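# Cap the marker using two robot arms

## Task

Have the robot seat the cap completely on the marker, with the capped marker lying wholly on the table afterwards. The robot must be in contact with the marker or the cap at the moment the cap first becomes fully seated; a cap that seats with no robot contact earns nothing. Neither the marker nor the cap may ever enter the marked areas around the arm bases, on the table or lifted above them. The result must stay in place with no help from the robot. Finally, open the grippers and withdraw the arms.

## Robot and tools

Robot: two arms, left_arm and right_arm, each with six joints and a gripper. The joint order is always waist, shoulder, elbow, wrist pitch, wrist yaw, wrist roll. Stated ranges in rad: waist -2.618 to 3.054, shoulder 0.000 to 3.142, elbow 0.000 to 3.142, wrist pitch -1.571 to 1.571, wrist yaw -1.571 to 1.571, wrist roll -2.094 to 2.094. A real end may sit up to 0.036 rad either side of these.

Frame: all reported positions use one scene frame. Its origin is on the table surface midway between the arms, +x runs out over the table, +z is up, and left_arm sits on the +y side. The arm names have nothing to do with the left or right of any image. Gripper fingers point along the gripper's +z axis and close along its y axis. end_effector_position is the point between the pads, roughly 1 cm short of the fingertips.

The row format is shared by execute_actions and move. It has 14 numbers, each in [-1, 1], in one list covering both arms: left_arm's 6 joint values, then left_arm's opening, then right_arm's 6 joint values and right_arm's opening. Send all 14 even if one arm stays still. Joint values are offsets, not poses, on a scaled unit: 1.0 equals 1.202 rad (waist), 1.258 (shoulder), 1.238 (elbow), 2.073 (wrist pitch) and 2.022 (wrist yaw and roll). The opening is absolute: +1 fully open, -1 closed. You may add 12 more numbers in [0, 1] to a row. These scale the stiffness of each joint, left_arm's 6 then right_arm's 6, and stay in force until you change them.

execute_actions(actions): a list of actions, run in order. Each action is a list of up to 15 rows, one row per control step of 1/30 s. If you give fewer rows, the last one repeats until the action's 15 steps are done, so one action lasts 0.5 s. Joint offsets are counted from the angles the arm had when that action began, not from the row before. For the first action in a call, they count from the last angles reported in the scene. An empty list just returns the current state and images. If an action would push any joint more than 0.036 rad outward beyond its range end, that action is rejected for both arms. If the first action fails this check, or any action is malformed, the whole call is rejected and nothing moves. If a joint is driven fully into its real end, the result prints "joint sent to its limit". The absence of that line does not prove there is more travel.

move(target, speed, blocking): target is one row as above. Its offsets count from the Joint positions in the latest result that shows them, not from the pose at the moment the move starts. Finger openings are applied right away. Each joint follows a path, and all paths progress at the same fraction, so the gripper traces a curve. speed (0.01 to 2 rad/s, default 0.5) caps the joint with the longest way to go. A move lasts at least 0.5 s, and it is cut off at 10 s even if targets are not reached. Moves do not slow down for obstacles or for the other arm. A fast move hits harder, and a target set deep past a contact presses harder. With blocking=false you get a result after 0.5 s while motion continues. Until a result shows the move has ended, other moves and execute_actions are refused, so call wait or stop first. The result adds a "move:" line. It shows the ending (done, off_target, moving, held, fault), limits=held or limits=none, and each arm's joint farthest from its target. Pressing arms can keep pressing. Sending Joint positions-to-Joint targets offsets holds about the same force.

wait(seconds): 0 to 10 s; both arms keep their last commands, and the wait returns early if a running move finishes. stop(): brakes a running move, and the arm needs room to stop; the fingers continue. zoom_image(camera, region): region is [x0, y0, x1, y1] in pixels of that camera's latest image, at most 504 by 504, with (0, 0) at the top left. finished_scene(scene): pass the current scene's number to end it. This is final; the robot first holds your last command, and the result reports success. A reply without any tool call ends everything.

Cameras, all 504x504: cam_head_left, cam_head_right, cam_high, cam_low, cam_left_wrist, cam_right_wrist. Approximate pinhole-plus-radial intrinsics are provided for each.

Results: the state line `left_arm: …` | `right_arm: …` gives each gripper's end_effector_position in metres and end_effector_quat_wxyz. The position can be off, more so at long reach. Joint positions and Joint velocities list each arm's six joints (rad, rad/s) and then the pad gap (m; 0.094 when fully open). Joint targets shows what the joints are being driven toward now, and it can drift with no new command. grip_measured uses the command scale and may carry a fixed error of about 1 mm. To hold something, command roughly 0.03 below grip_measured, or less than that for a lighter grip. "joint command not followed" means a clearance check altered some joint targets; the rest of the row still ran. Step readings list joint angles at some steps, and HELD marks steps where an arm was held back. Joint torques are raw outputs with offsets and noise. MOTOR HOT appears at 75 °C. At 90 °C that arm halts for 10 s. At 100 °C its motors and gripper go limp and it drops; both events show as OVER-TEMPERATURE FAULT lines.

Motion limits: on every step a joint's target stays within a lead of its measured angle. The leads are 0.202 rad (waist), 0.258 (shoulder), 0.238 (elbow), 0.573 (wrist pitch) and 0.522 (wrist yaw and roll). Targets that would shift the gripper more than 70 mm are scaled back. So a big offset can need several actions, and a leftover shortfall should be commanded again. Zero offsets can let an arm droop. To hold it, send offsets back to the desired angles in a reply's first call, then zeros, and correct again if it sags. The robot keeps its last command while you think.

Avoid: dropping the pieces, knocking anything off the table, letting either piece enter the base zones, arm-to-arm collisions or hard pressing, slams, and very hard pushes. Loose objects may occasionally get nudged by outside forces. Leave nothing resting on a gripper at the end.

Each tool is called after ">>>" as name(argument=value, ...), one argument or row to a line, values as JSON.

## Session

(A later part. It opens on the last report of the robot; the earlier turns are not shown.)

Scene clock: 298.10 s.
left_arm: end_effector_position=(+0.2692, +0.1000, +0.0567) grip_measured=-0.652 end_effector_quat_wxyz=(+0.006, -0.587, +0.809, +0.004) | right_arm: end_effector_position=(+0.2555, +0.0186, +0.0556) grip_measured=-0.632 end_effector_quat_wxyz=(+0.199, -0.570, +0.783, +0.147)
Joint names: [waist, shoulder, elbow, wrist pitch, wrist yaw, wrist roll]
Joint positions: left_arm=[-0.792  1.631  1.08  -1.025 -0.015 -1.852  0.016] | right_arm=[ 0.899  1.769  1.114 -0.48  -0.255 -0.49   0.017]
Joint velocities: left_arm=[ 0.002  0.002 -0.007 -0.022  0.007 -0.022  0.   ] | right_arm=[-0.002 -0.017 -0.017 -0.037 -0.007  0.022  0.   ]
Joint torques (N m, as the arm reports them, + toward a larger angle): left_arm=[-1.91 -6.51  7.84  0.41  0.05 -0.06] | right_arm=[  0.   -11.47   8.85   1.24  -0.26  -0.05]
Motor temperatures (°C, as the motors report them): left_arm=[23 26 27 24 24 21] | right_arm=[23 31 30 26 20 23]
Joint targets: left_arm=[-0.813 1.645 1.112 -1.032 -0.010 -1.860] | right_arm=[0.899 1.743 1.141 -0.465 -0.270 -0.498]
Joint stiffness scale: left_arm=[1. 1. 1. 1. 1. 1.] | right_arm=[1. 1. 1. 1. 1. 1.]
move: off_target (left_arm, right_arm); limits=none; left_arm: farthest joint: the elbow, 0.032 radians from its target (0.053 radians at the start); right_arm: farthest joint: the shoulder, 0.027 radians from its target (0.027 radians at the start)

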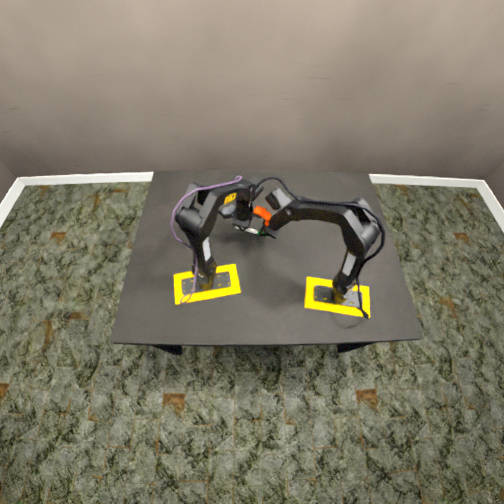

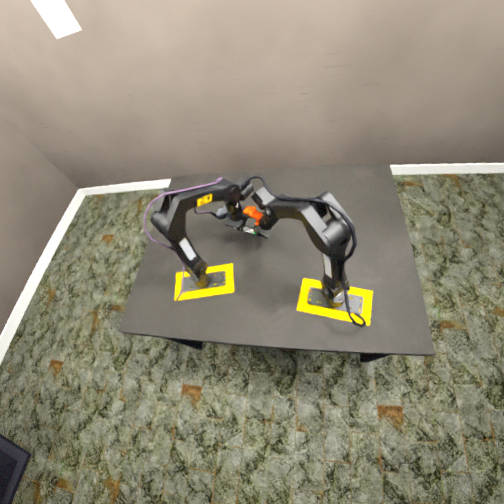

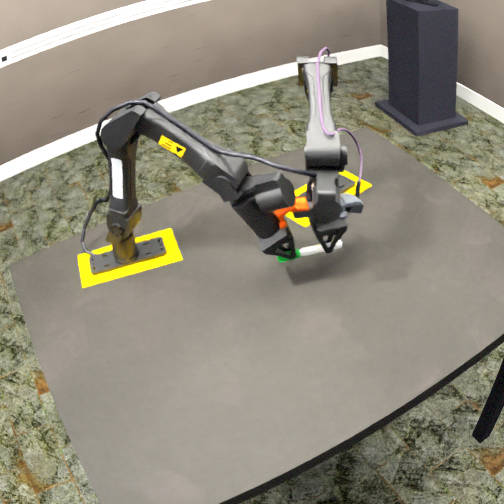

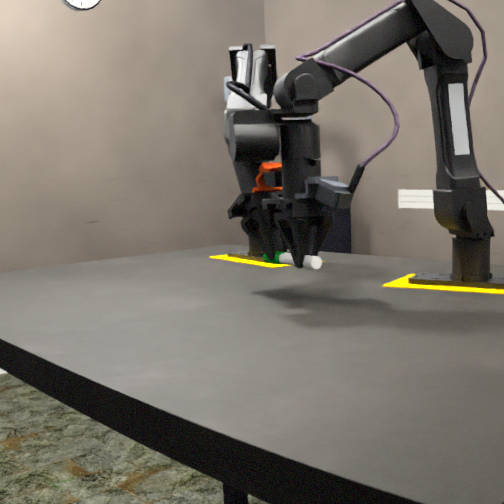

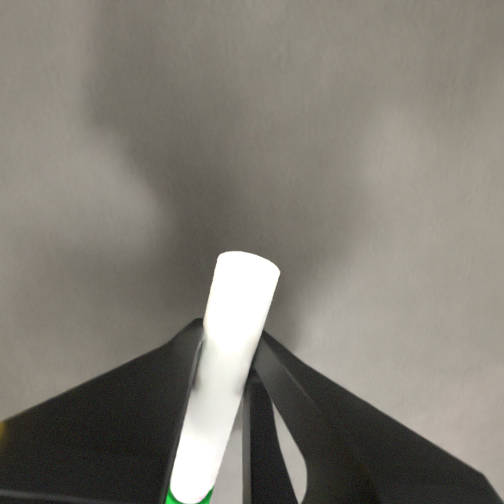

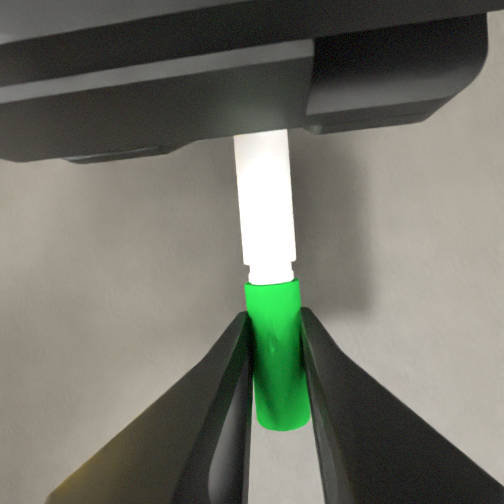

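>>> move(
  target=[0.008,0.008,0.02,-0.003,0,0,-0.45,0,-0.021,0.022,0.007,-0.007,-0.004,-0.655],
)

>>> move(
  target=[0.05,-0.028,-0.025,0.004,0,0.036,-0.45,0,-0.021,0.022,0.005,-0.007,-0.004,-0.655],
  speed=0.1,
)

Scene clock: 315.57 s.
left_arm: end_effector_position=(+0.2694, +0.1003, +0.0567) grip_measured=-0.451 end_effector_quat_wxyz=(+0.006, -0.588, +0.809, +0.005) | right_arm: end_effector_position=(+0.2552, +0.0180, +0.0552) grip_measured=-0.632 end_effector_quat_wxyz=(+0.198, -0.570, +0.784, +0.146)
Joint names: [waist, shoulder, elbow, wrist pitch, wrist yaw, wrist roll]
Joint positions: left_arm=[-0.791  1.631  1.08  -1.025 -0.015 -1.853  0.026] | right_arm=[ 0.899  1.769  1.114 -0.483 -0.253 -0.49   0.017]
Joint velocities: left_arm=[-0.007  0.002 -0.012  0.022 -0.007 -0.007  0.   ] | right_arm=[ 0.007  0.012  0.012 -0.022  0.095  0.007 -0.   ]
Joint torques (N m, as the arm reports them, + toward a larger angle): left_arm=[ 0.87 -6.95  7.33  0.42 -0.01  0.04] | right_arm=[  0.1  -11.48   8.85   1.26  -0.25  -0.05]
Motor temperatures (°C, as the motors report them): left_arm=[23 25 27 24 24 21] | right_arm=[23 31 30 27 20 23]
Joint targets: left_arm=[-0.782 1.641 1.105 -1.031 -0.015 -1.853] | right_arm=[0.899 1.743 1.141 -0.466 -0.269 -0.498]
Joint stiffness scale: left_arm=[1. 1. 1. 1. 1. 1.] | right_arm=[1. 1. 1. 1. 1. 1.]
move: off_target (left_arm, right_arm); limits=none; left_arm: farthest joint: the elbow, 0.025 radians from its target (0.025 radians at the start); right_arm: farthest joint: the shoulder, 0.027 radians from its target (0.027 radians at the start)

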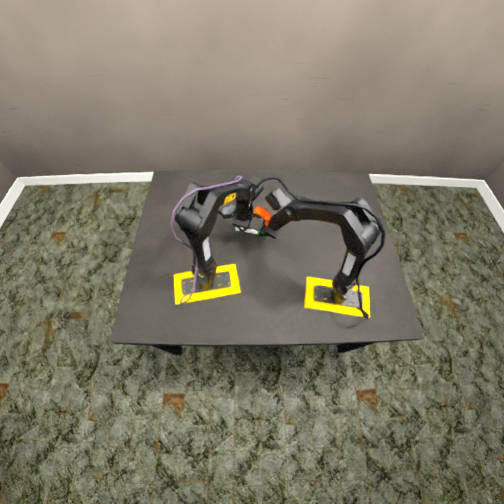

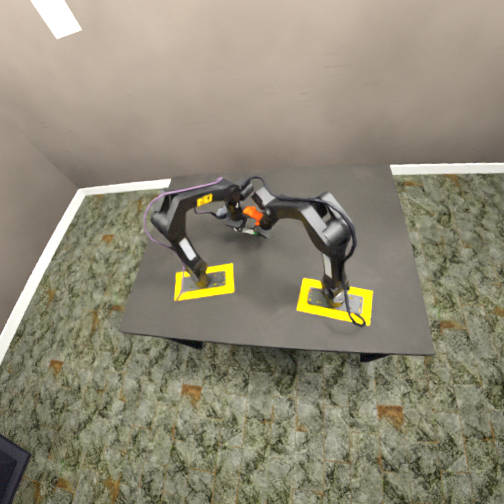

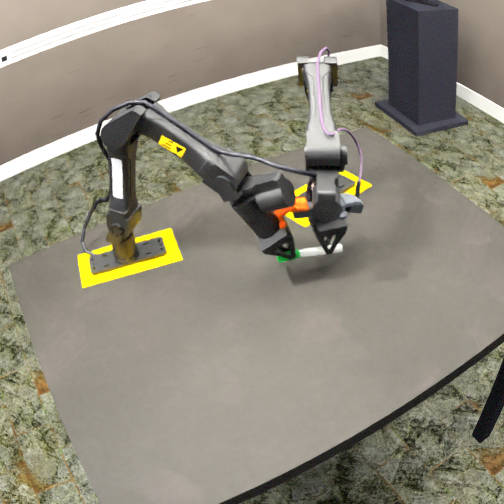

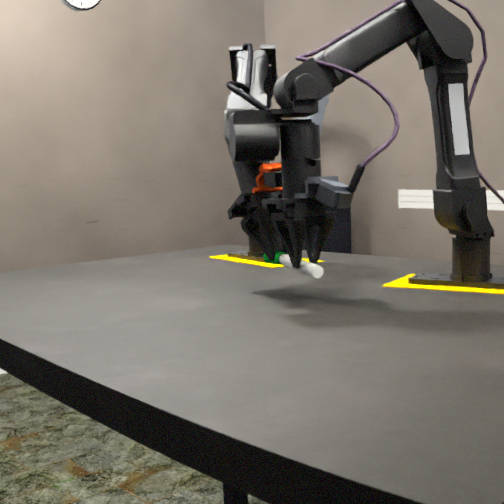

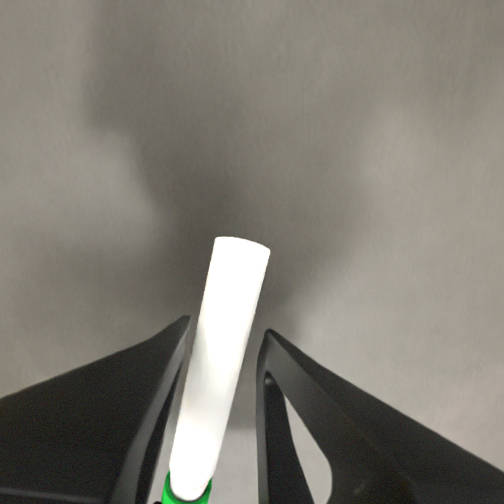

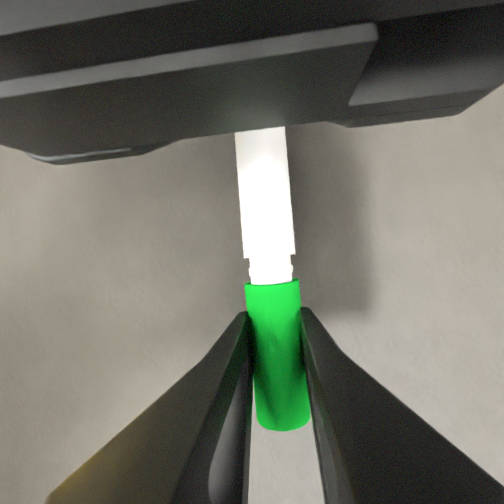

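Scene clock: 316.80 s.
left_arm: end_effector_position=(+0.2780, +0.1116, +0.0616) grip_measured=-0.451 end_effector_quat_wxyz=(+0.010, -0.582, +0.813, -0.004) | right_arm: end_effector_position=(+0.2552, +0.0180, +0.0552) grip_measured=-0.632 end_effector_quat_wxyz=(+0.198, -0.570, +0.784, +0.146)
Joint names: [waist, shoulder, elbow, wrist pitch, wrist yaw, wrist roll]
Joint positions: left_arm=[-0.74   1.612  1.08  -1.024 -0.015 -1.787  0.026] | right_arm=[ 0.899  1.769  1.114 -0.483 -0.253 -0.49   0.017]
Joint velocities: left_arm=[-0.002 -0.007 -0.012  0.037 -0.037 -0.081  0.001] | right_arm=[ 0.002 -0.012 -0.002 -0.007  0.022  0.022 -0.001]
Joint torques (N m, as the arm reports them, + toward a larger angle): left_arm=[ 0.8  -9.36  3.45  0.56 -0.01  0.12] | right_arm=[ -0.01 -11.47   8.84   1.19  -0.26  -0.05]
Motor temperatures (°C, as the motors report them): left_arm=[23 25 27 24 24 21] | right_arm=[23 31 30 27 20 23]
Joint targets: left_arm=[-0.731 1.596 1.049 -1.016 -0.015 -1.780] | right_arm=[0.899 1.743 1.141 -0.473 -0.268 -0.498]
Joint stiffness scale: left_arm=[1. 1. 1. 1. 1. 1.] | right_arm=[1. 1. 1. 1. 1. 1.]
move: off_target (left_arm, right_arm); limits=none; left_arm: farthest joint: the elbow, 0.031 radians from its target (0.031 radians at the start); right_arm: farthest joint: the shoulder, 0.027 radians from its target (0.027 radians at the start)

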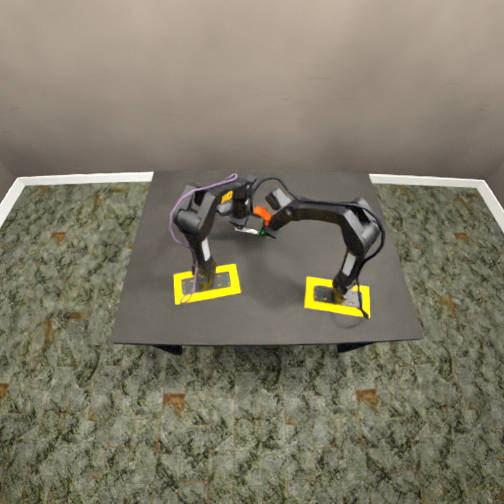

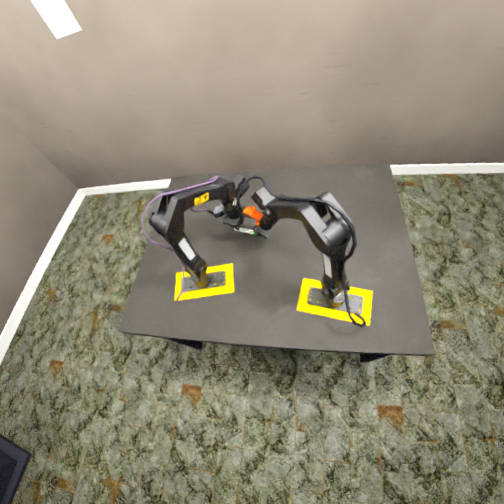

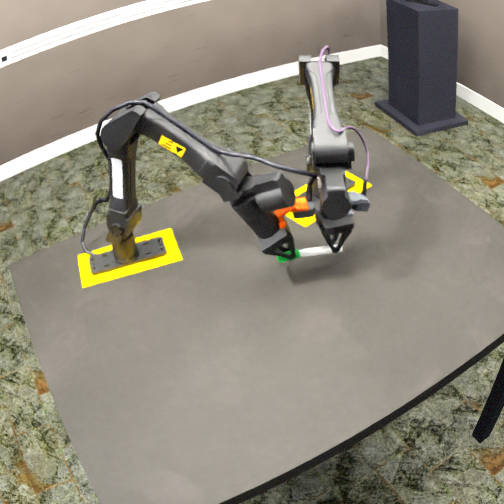

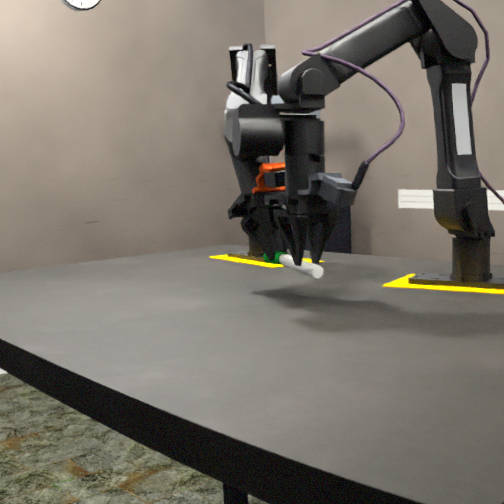

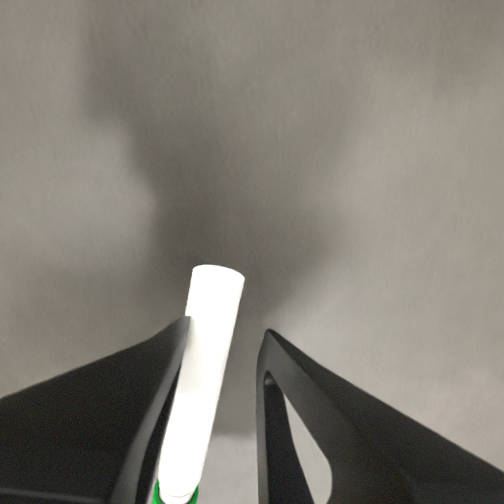

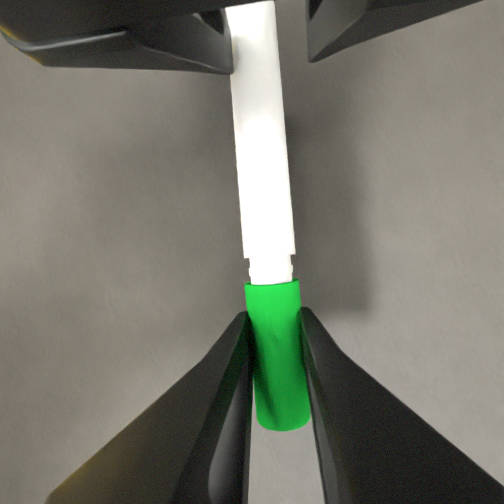

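>>> move(
  target=[0,0.056,-0.132,0.1,0,0,-0.2,0,0.066,-0.062,0.082,-0.007,-0.004,-0.655],
  speed=0.12,
)

>>> zoom_image(
  camera="cam_low",
  region=[220,220,380,320],
)

Scene clock: 335.07 s.
left_arm: end_effector_position=(+0.2746, +0.1136, +0.0142) grip_measured=-0.201 end_effector_quat_wxyz=(+0.010, -0.582, +0.813, -0.005) | right_arm: end_effector_position=(+0.2566, +0.0192, +0.0169) grip_measured=-0.632 end_effector_quat_wxyz=(+0.197, -0.570, +0.784, +0.146)
Joint names: [waist, shoulder, elbow, wrist pitch, wrist yaw, wrist roll]
Joint positions: left_arm=[-0.74   1.669  0.938 -0.824 -0.015 -1.786  0.038] | right_arm=[ 0.899  1.848  1.043 -0.336 -0.253 -0.49   0.017]
Joint velocities: left_arm=[ 0.002 -0.002 -0.017  0.051 -0.007 -0.022 -0.001] | right_arm=[-0.012  0.002  0.017  0.051  0.066  0.007 -0.001]
Joint torques (N m, as the arm reports them, + toward a larger angle): left_arm=[-0.01 -6.58  3.67  0.56  0.    0.02] | right_arm=[ 0.   -8.79  6.12  1.31 -0.26 -0.05]
Motor temperatures (°C, as the motors report them): left_arm=[23 26 26 24 24 21] | right_arm=[23 31 30 27 20 23]
Joint targets: left_arm=[-0.740 1.682 0.917 -0.817 -0.015 -1.787] | right_arm=[0.899 1.852 1.037 -0.314 -0.268 -0.498]
Joint stiffness scale: left_arm=[1. 1. 1. 1. 1. 1.] | right_arm=[1. 1. 1. 1. 1. 1.]
move: off_target (left_arm, right_arm); limits=none; left_arm: farthest joint: the elbow, 0.022 radians from its target (0.164 radians at the start); right_arm: farthest joint: the wrist pitch, 0.023 radians from its target (0.170 radians at the start)

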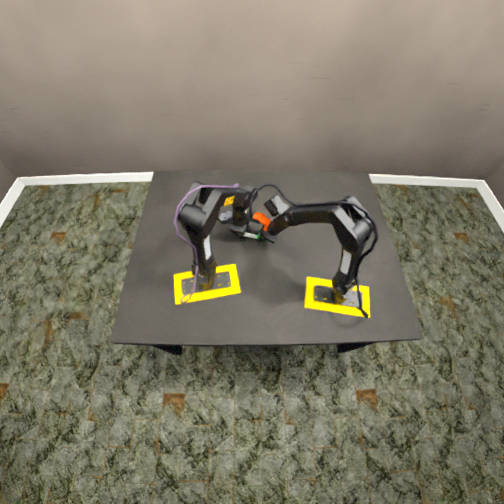

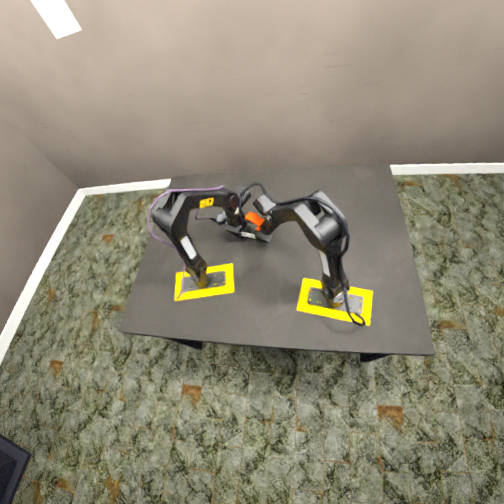

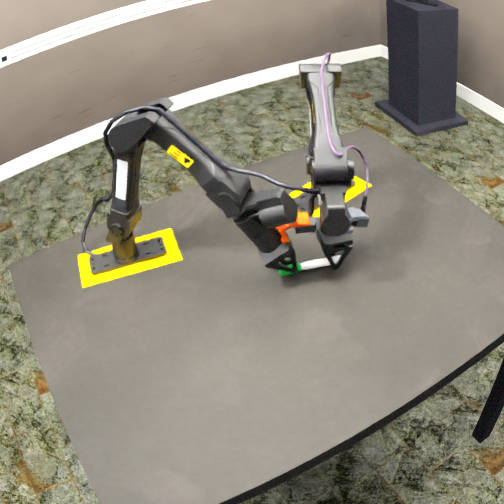

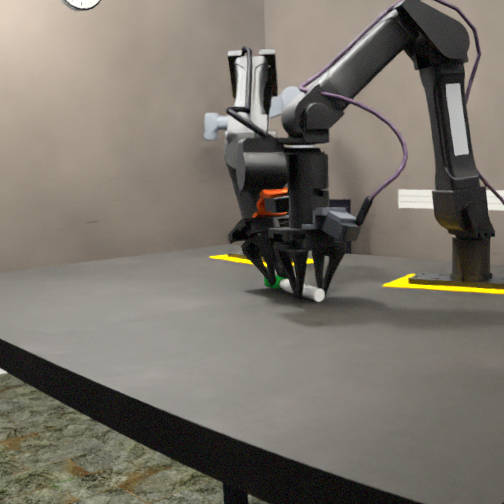

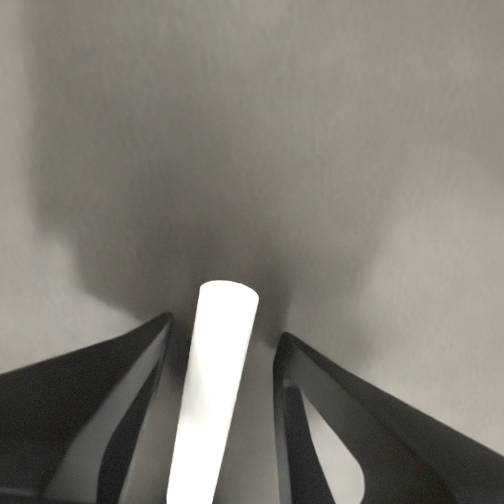

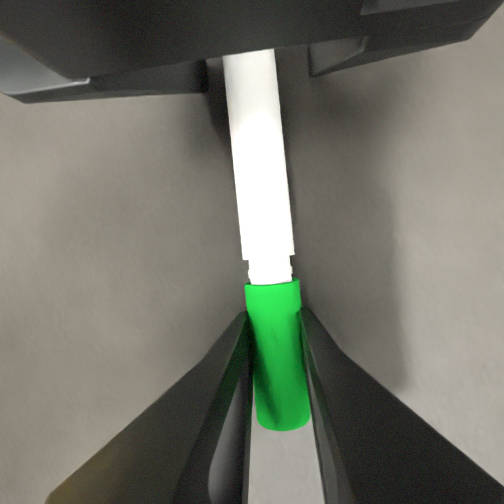

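Region (220, 220, 380, 320) of cam_low's 504x504 image, scaled by 3.150, with more detail than that image has; it fills the top 315 rows of this view, and the rest is white.

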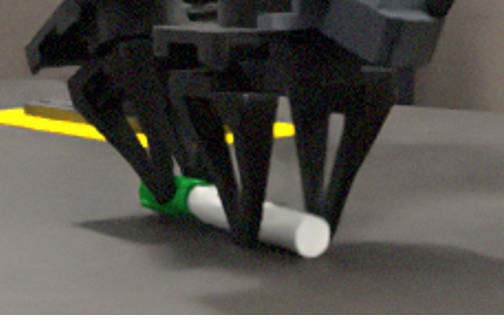

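>>> move(
  target=[0,0.01,-0.017,0.003,0,0,-0.69,0,0.008,-0.024,0.015,-0.007,-0.004,-0.655],
  speed=0.05,
)

Scene clock: 340.90 s.
left_arm: end_effector_position=(+0.2749, +0.1138, +0.0142) grip_measured=-0.657 end_effector_quat_wxyz=(+0.011, -0.582, +0.813, -0.004) | right_arm: end_effector_position=(+0.2554, +0.0181, +0.0135) grip_measured=-0.632 end_effector_quat_wxyz=(+0.198, -0.570, +0.784, +0.146)
Joint names: [waist, shoulder, elbow, wrist pitch, wrist yaw, wrist roll]
Joint positions: left_arm=[-0.74   1.669  0.938 -0.824 -0.017 -1.786  0.016] | right_arm=[ 0.899  1.848  1.025 -0.315 -0.253 -0.49   0.017]
Joint velocities: left_arm=[-0.002 -0.002  0.002 -0.037 -0.051 -0.022  0.001] | right_arm=[-0.002 -0.002  0.002  0.007 -0.051  0.007  0.001]
Joint torques (N m, as the arm reports them, + toward a larger angle): left_arm=[ 0.04 -6.72  3.73  0.55  0.    0.02] | right_arm=[-0.01 -8.19  5.62  1.12 -0.26 -0.06]
Motor temperatures (°C, as the motors report them): left_arm=[23 26 25 24 24 21] | right_arm=[23 31 29 28 20 23]
Joint targets: left_arm=[-0.740 1.681 0.917 -0.818 -0.015 -1.786] | right_arm=[0.899 1.858 1.013 -0.305 -0.268 -0.498]
Joint stiffness scale: left_arm=[1. 1. 1. 1. 1. 1.] | right_arm=[1. 1. 1. 1. 1. 1.]
move: off_target (left_arm); limits=none; left_arm: farthest joint: the elbow, 0.021 radians from its target (0.021 radians at the start); right_arm: farthest joint: the wrist yaw, 0.014 radians from its target (0.014 radians at the start)

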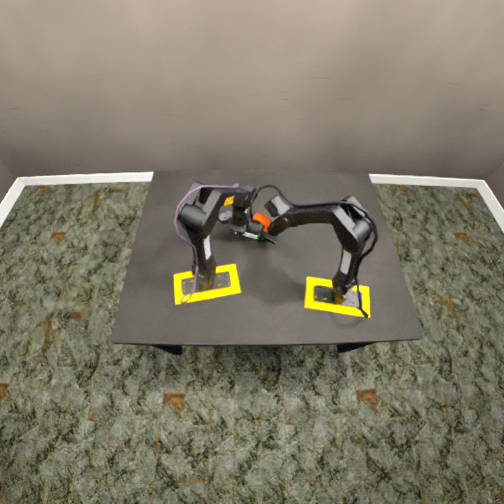

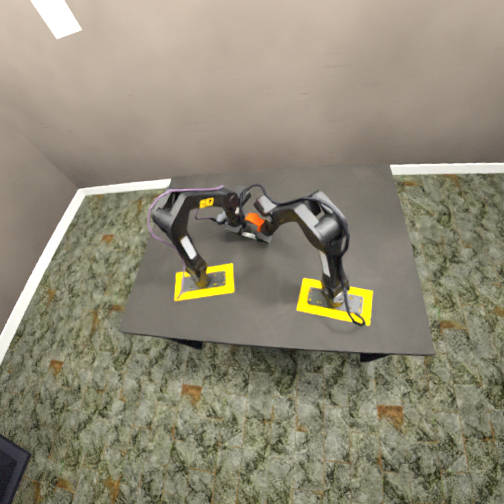

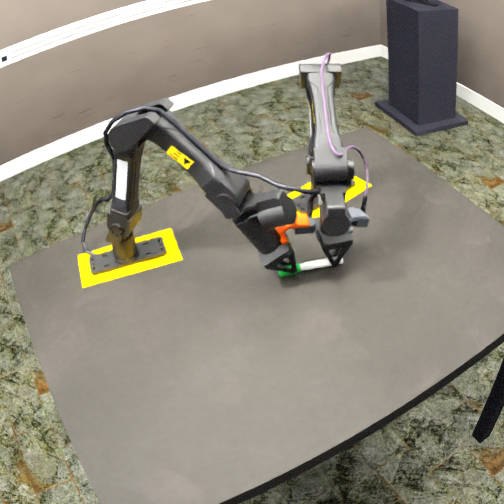

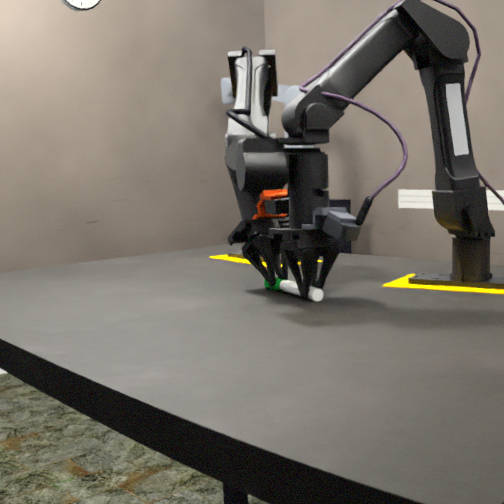

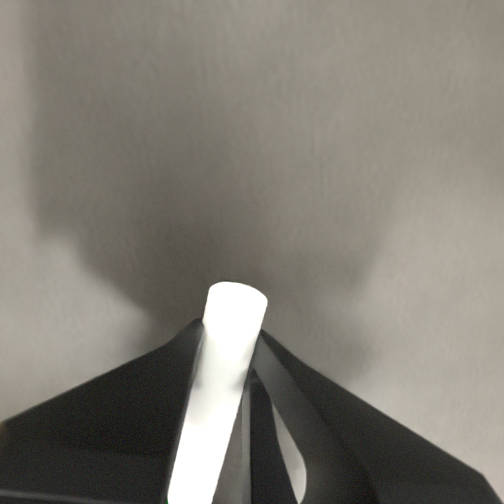

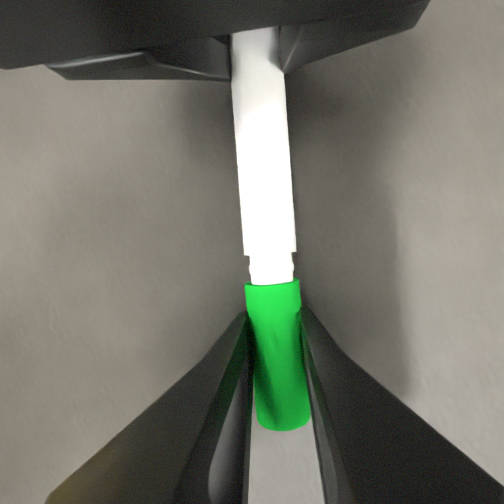

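>>> move(
  target=[-0.05,0.019,0.024,0.003,0,-0.025,-0.69,0,0.008,-0.01,0.005,-0.007,-0.004,-0.655],
  speed=0.05,
)

Scene clock: 349.07 s.
left_arm: end_effector_position=(+0.2713, +0.1079, +0.0134) grip_measured=-0.657 end_effector_quat_wxyz=(+0.023, -0.582, +0.813, +0.001) | right_arm: end_effector_position=(+0.2546, +0.0175, +0.0130) grip_measured=-0.632 end_effector_quat_wxyz=(+0.196, -0.570, +0.784, +0.146)
Joint names: [waist, shoulder, elbow, wrist pitch, wrist yaw, wrist roll]
Joint positions: left_arm=[-0.783  1.672  0.938 -0.823 -0.044 -1.83   0.016] | right_arm=[ 0.899  1.848  1.025 -0.32  -0.253 -0.49   0.017]
Joint velocities: left_arm=[-0.007 -0.027  0.002 -0.007  0.022 -0.007  0.   ] | right_arm=[-0.002  0.017  0.002 -0.022 -0.081 -0.022  0.001]
Joint torques (N m, as the arm reports them, + toward a larger angle): left_arm=[-1.55 -6.04  7.32  0.55  0.22 -0.06] | right_arm=[ 0.   -8.17  5.57  1.23 -0.25 -0.06]
Motor temperatures (°C, as the motors report them): left_arm=[23 26 25 24 24 21] | right_arm=[23 30 29 28 20 23]
Joint targets: left_arm=[-0.800 1.692 0.968 -0.818 -0.017 -1.837] | right_arm=[0.899 1.858 1.013 -0.304 -0.267 -0.498]
Joint stiffness scale: left_arm=[1. 1. 1. 1. 1. 1.] | right_arm=[1. 1. 1. 1. 1. 1.]
move: off_target (left_arm); limits=none; left_arm: farthest joint: the elbow, 0.029 radians from its target (0.029 radians at the start); right_arm: farthest joint: the wrist pitch, 0.015 radians from its target (0.010 radians at the start)

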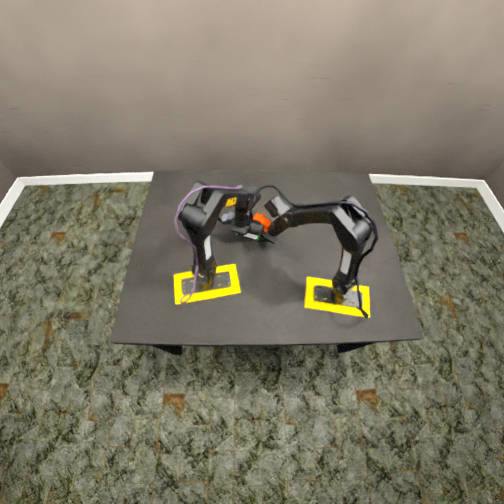

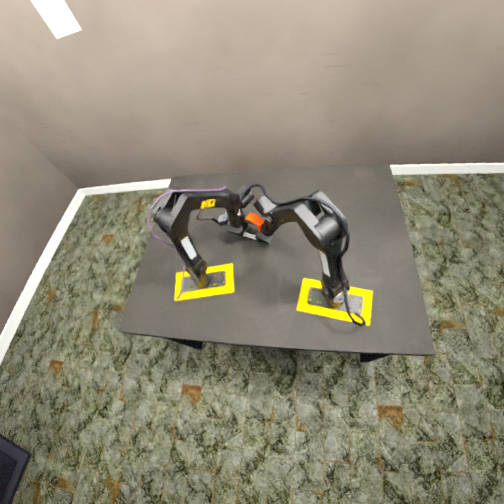

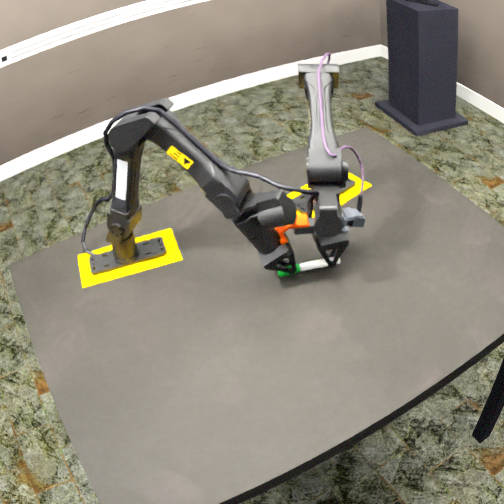

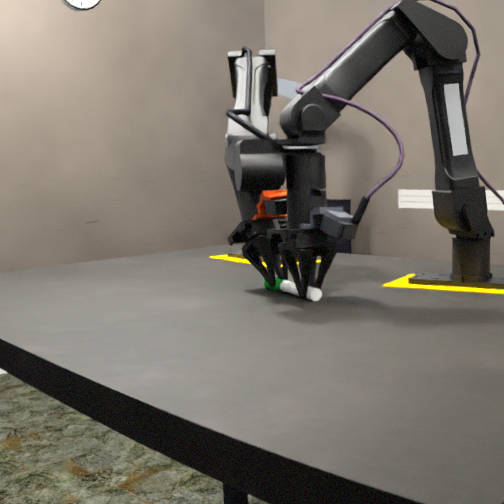

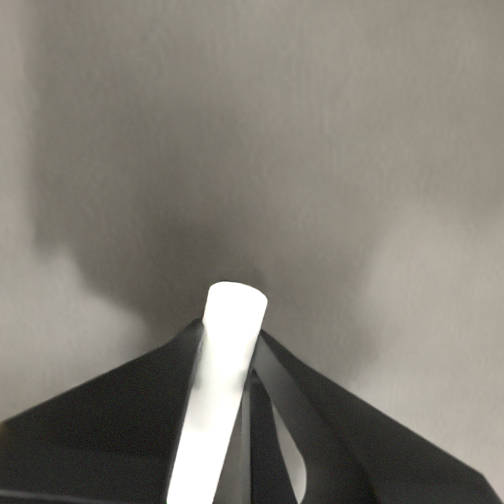

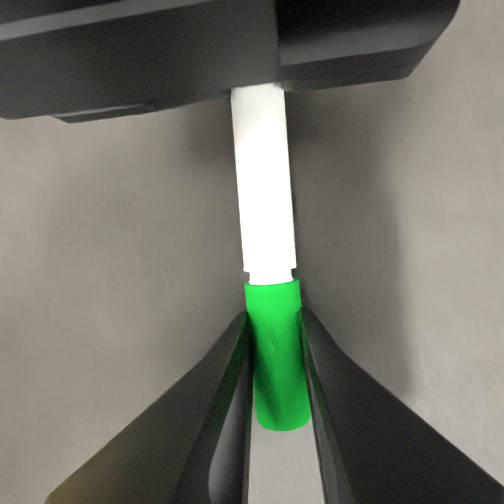

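>>> move(
  target=[-0.05,0.012,0.015,0.003,0.06,-0.008,-0.7,0,0.008,-0.01,0.025,-0.007,-0.004,-0.665],
  speed=0.05,
)

Scene clock: 361.13 s.
left_arm: end_effector_position=(+0.2684, +0.1026, +0.0134) grip_measured=-0.657 end_effector_quat_wxyz=(+0.024, -0.581, +0.814, +0.000) | right_arm: end_effector_position=(+0.2536, +0.0169, +0.0125) grip_measured=-0.632 end_effector_quat_wxyz=(+0.194, -0.571, +0.784, +0.147)
Joint names: [waist, shoulder, elbow, wrist pitch, wrist yaw, wrist roll]
Joint positions: left_arm=[-0.806  1.672  0.938 -0.821 -0.045 -1.851  0.016] | right_arm=[ 0.899  1.848  1.025 -0.323 -0.255 -0.49   0.017]
Joint velocities: left_arm=[ 0.002  0.012 -0.012 -0.022 -0.037  0.022 -0.   ] | right_arm=[-0.012 -0.027  0.012 -0.037  0.051 -0.022  0.001]
Joint torques (N m, as the arm reports them, + toward a larger angle): left_arm=[-3.35 -6.55  6.47  0.54  1.12  0.08] | right_arm=[-0.02 -8.16  5.64  1.62 -0.24 -0.05]
Motor temperatures (°C, as the motors report them): left_arm=[23 25 26 24 24 21] | right_arm=[23 30 29 28 20 23]
Joint targets: left_arm=[-0.843 1.687 0.957 -0.816 0.077 -1.846] | right_arm=[0.899 1.858 1.013 -0.268 -0.268 -0.498]
Joint stiffness scale: left_arm=[1. 1. 1. 1. 1. 1.] | right_arm=[1. 1. 1. 1. 1. 1.]
move: off_target (left_arm, right_arm); limits=none; left_arm: farthest joint: the wrist yaw, 0.122 radians from its target (0.121 radians at the start); right_arm: farthest joint: the wrist pitch, 0.055 radians from its target (0.051 radians at the start)

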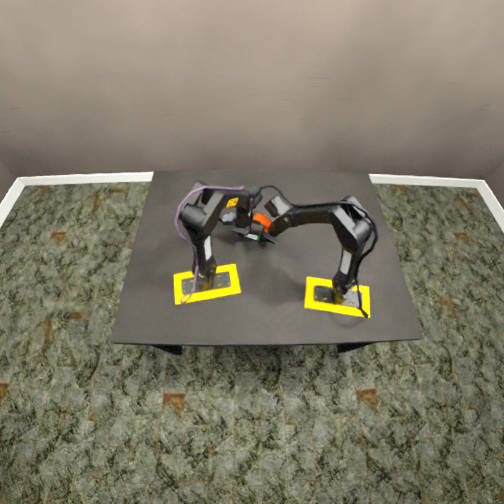

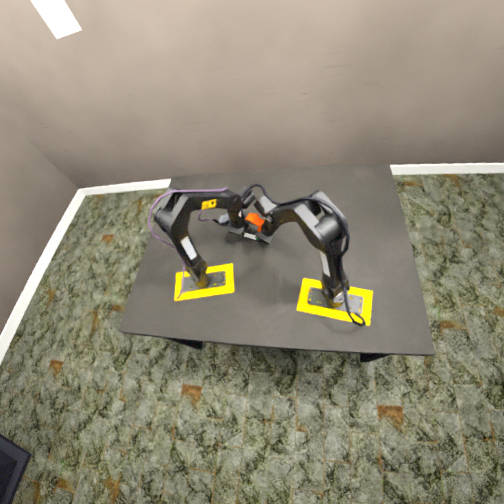

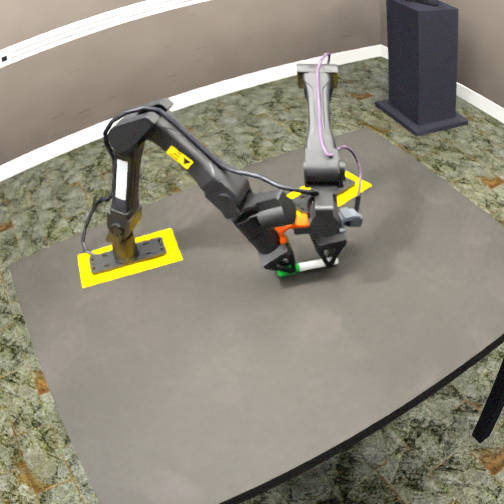

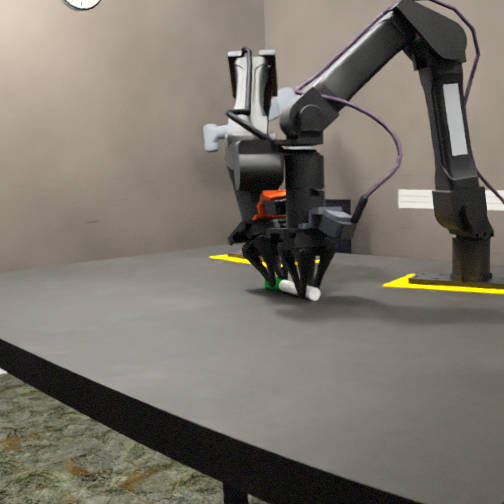

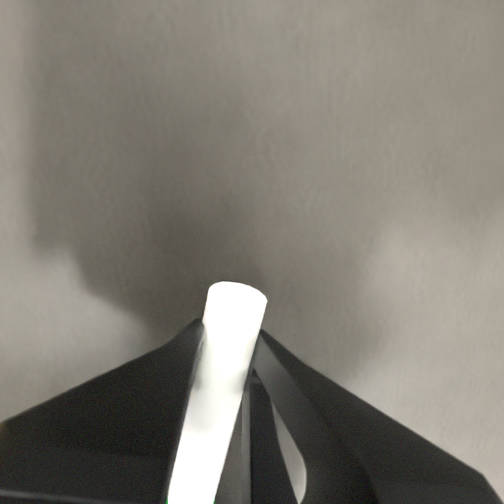

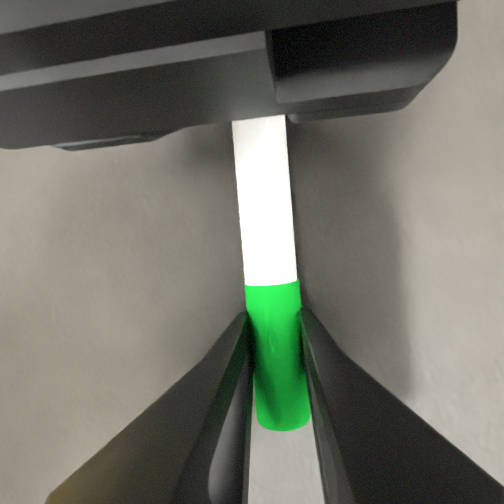

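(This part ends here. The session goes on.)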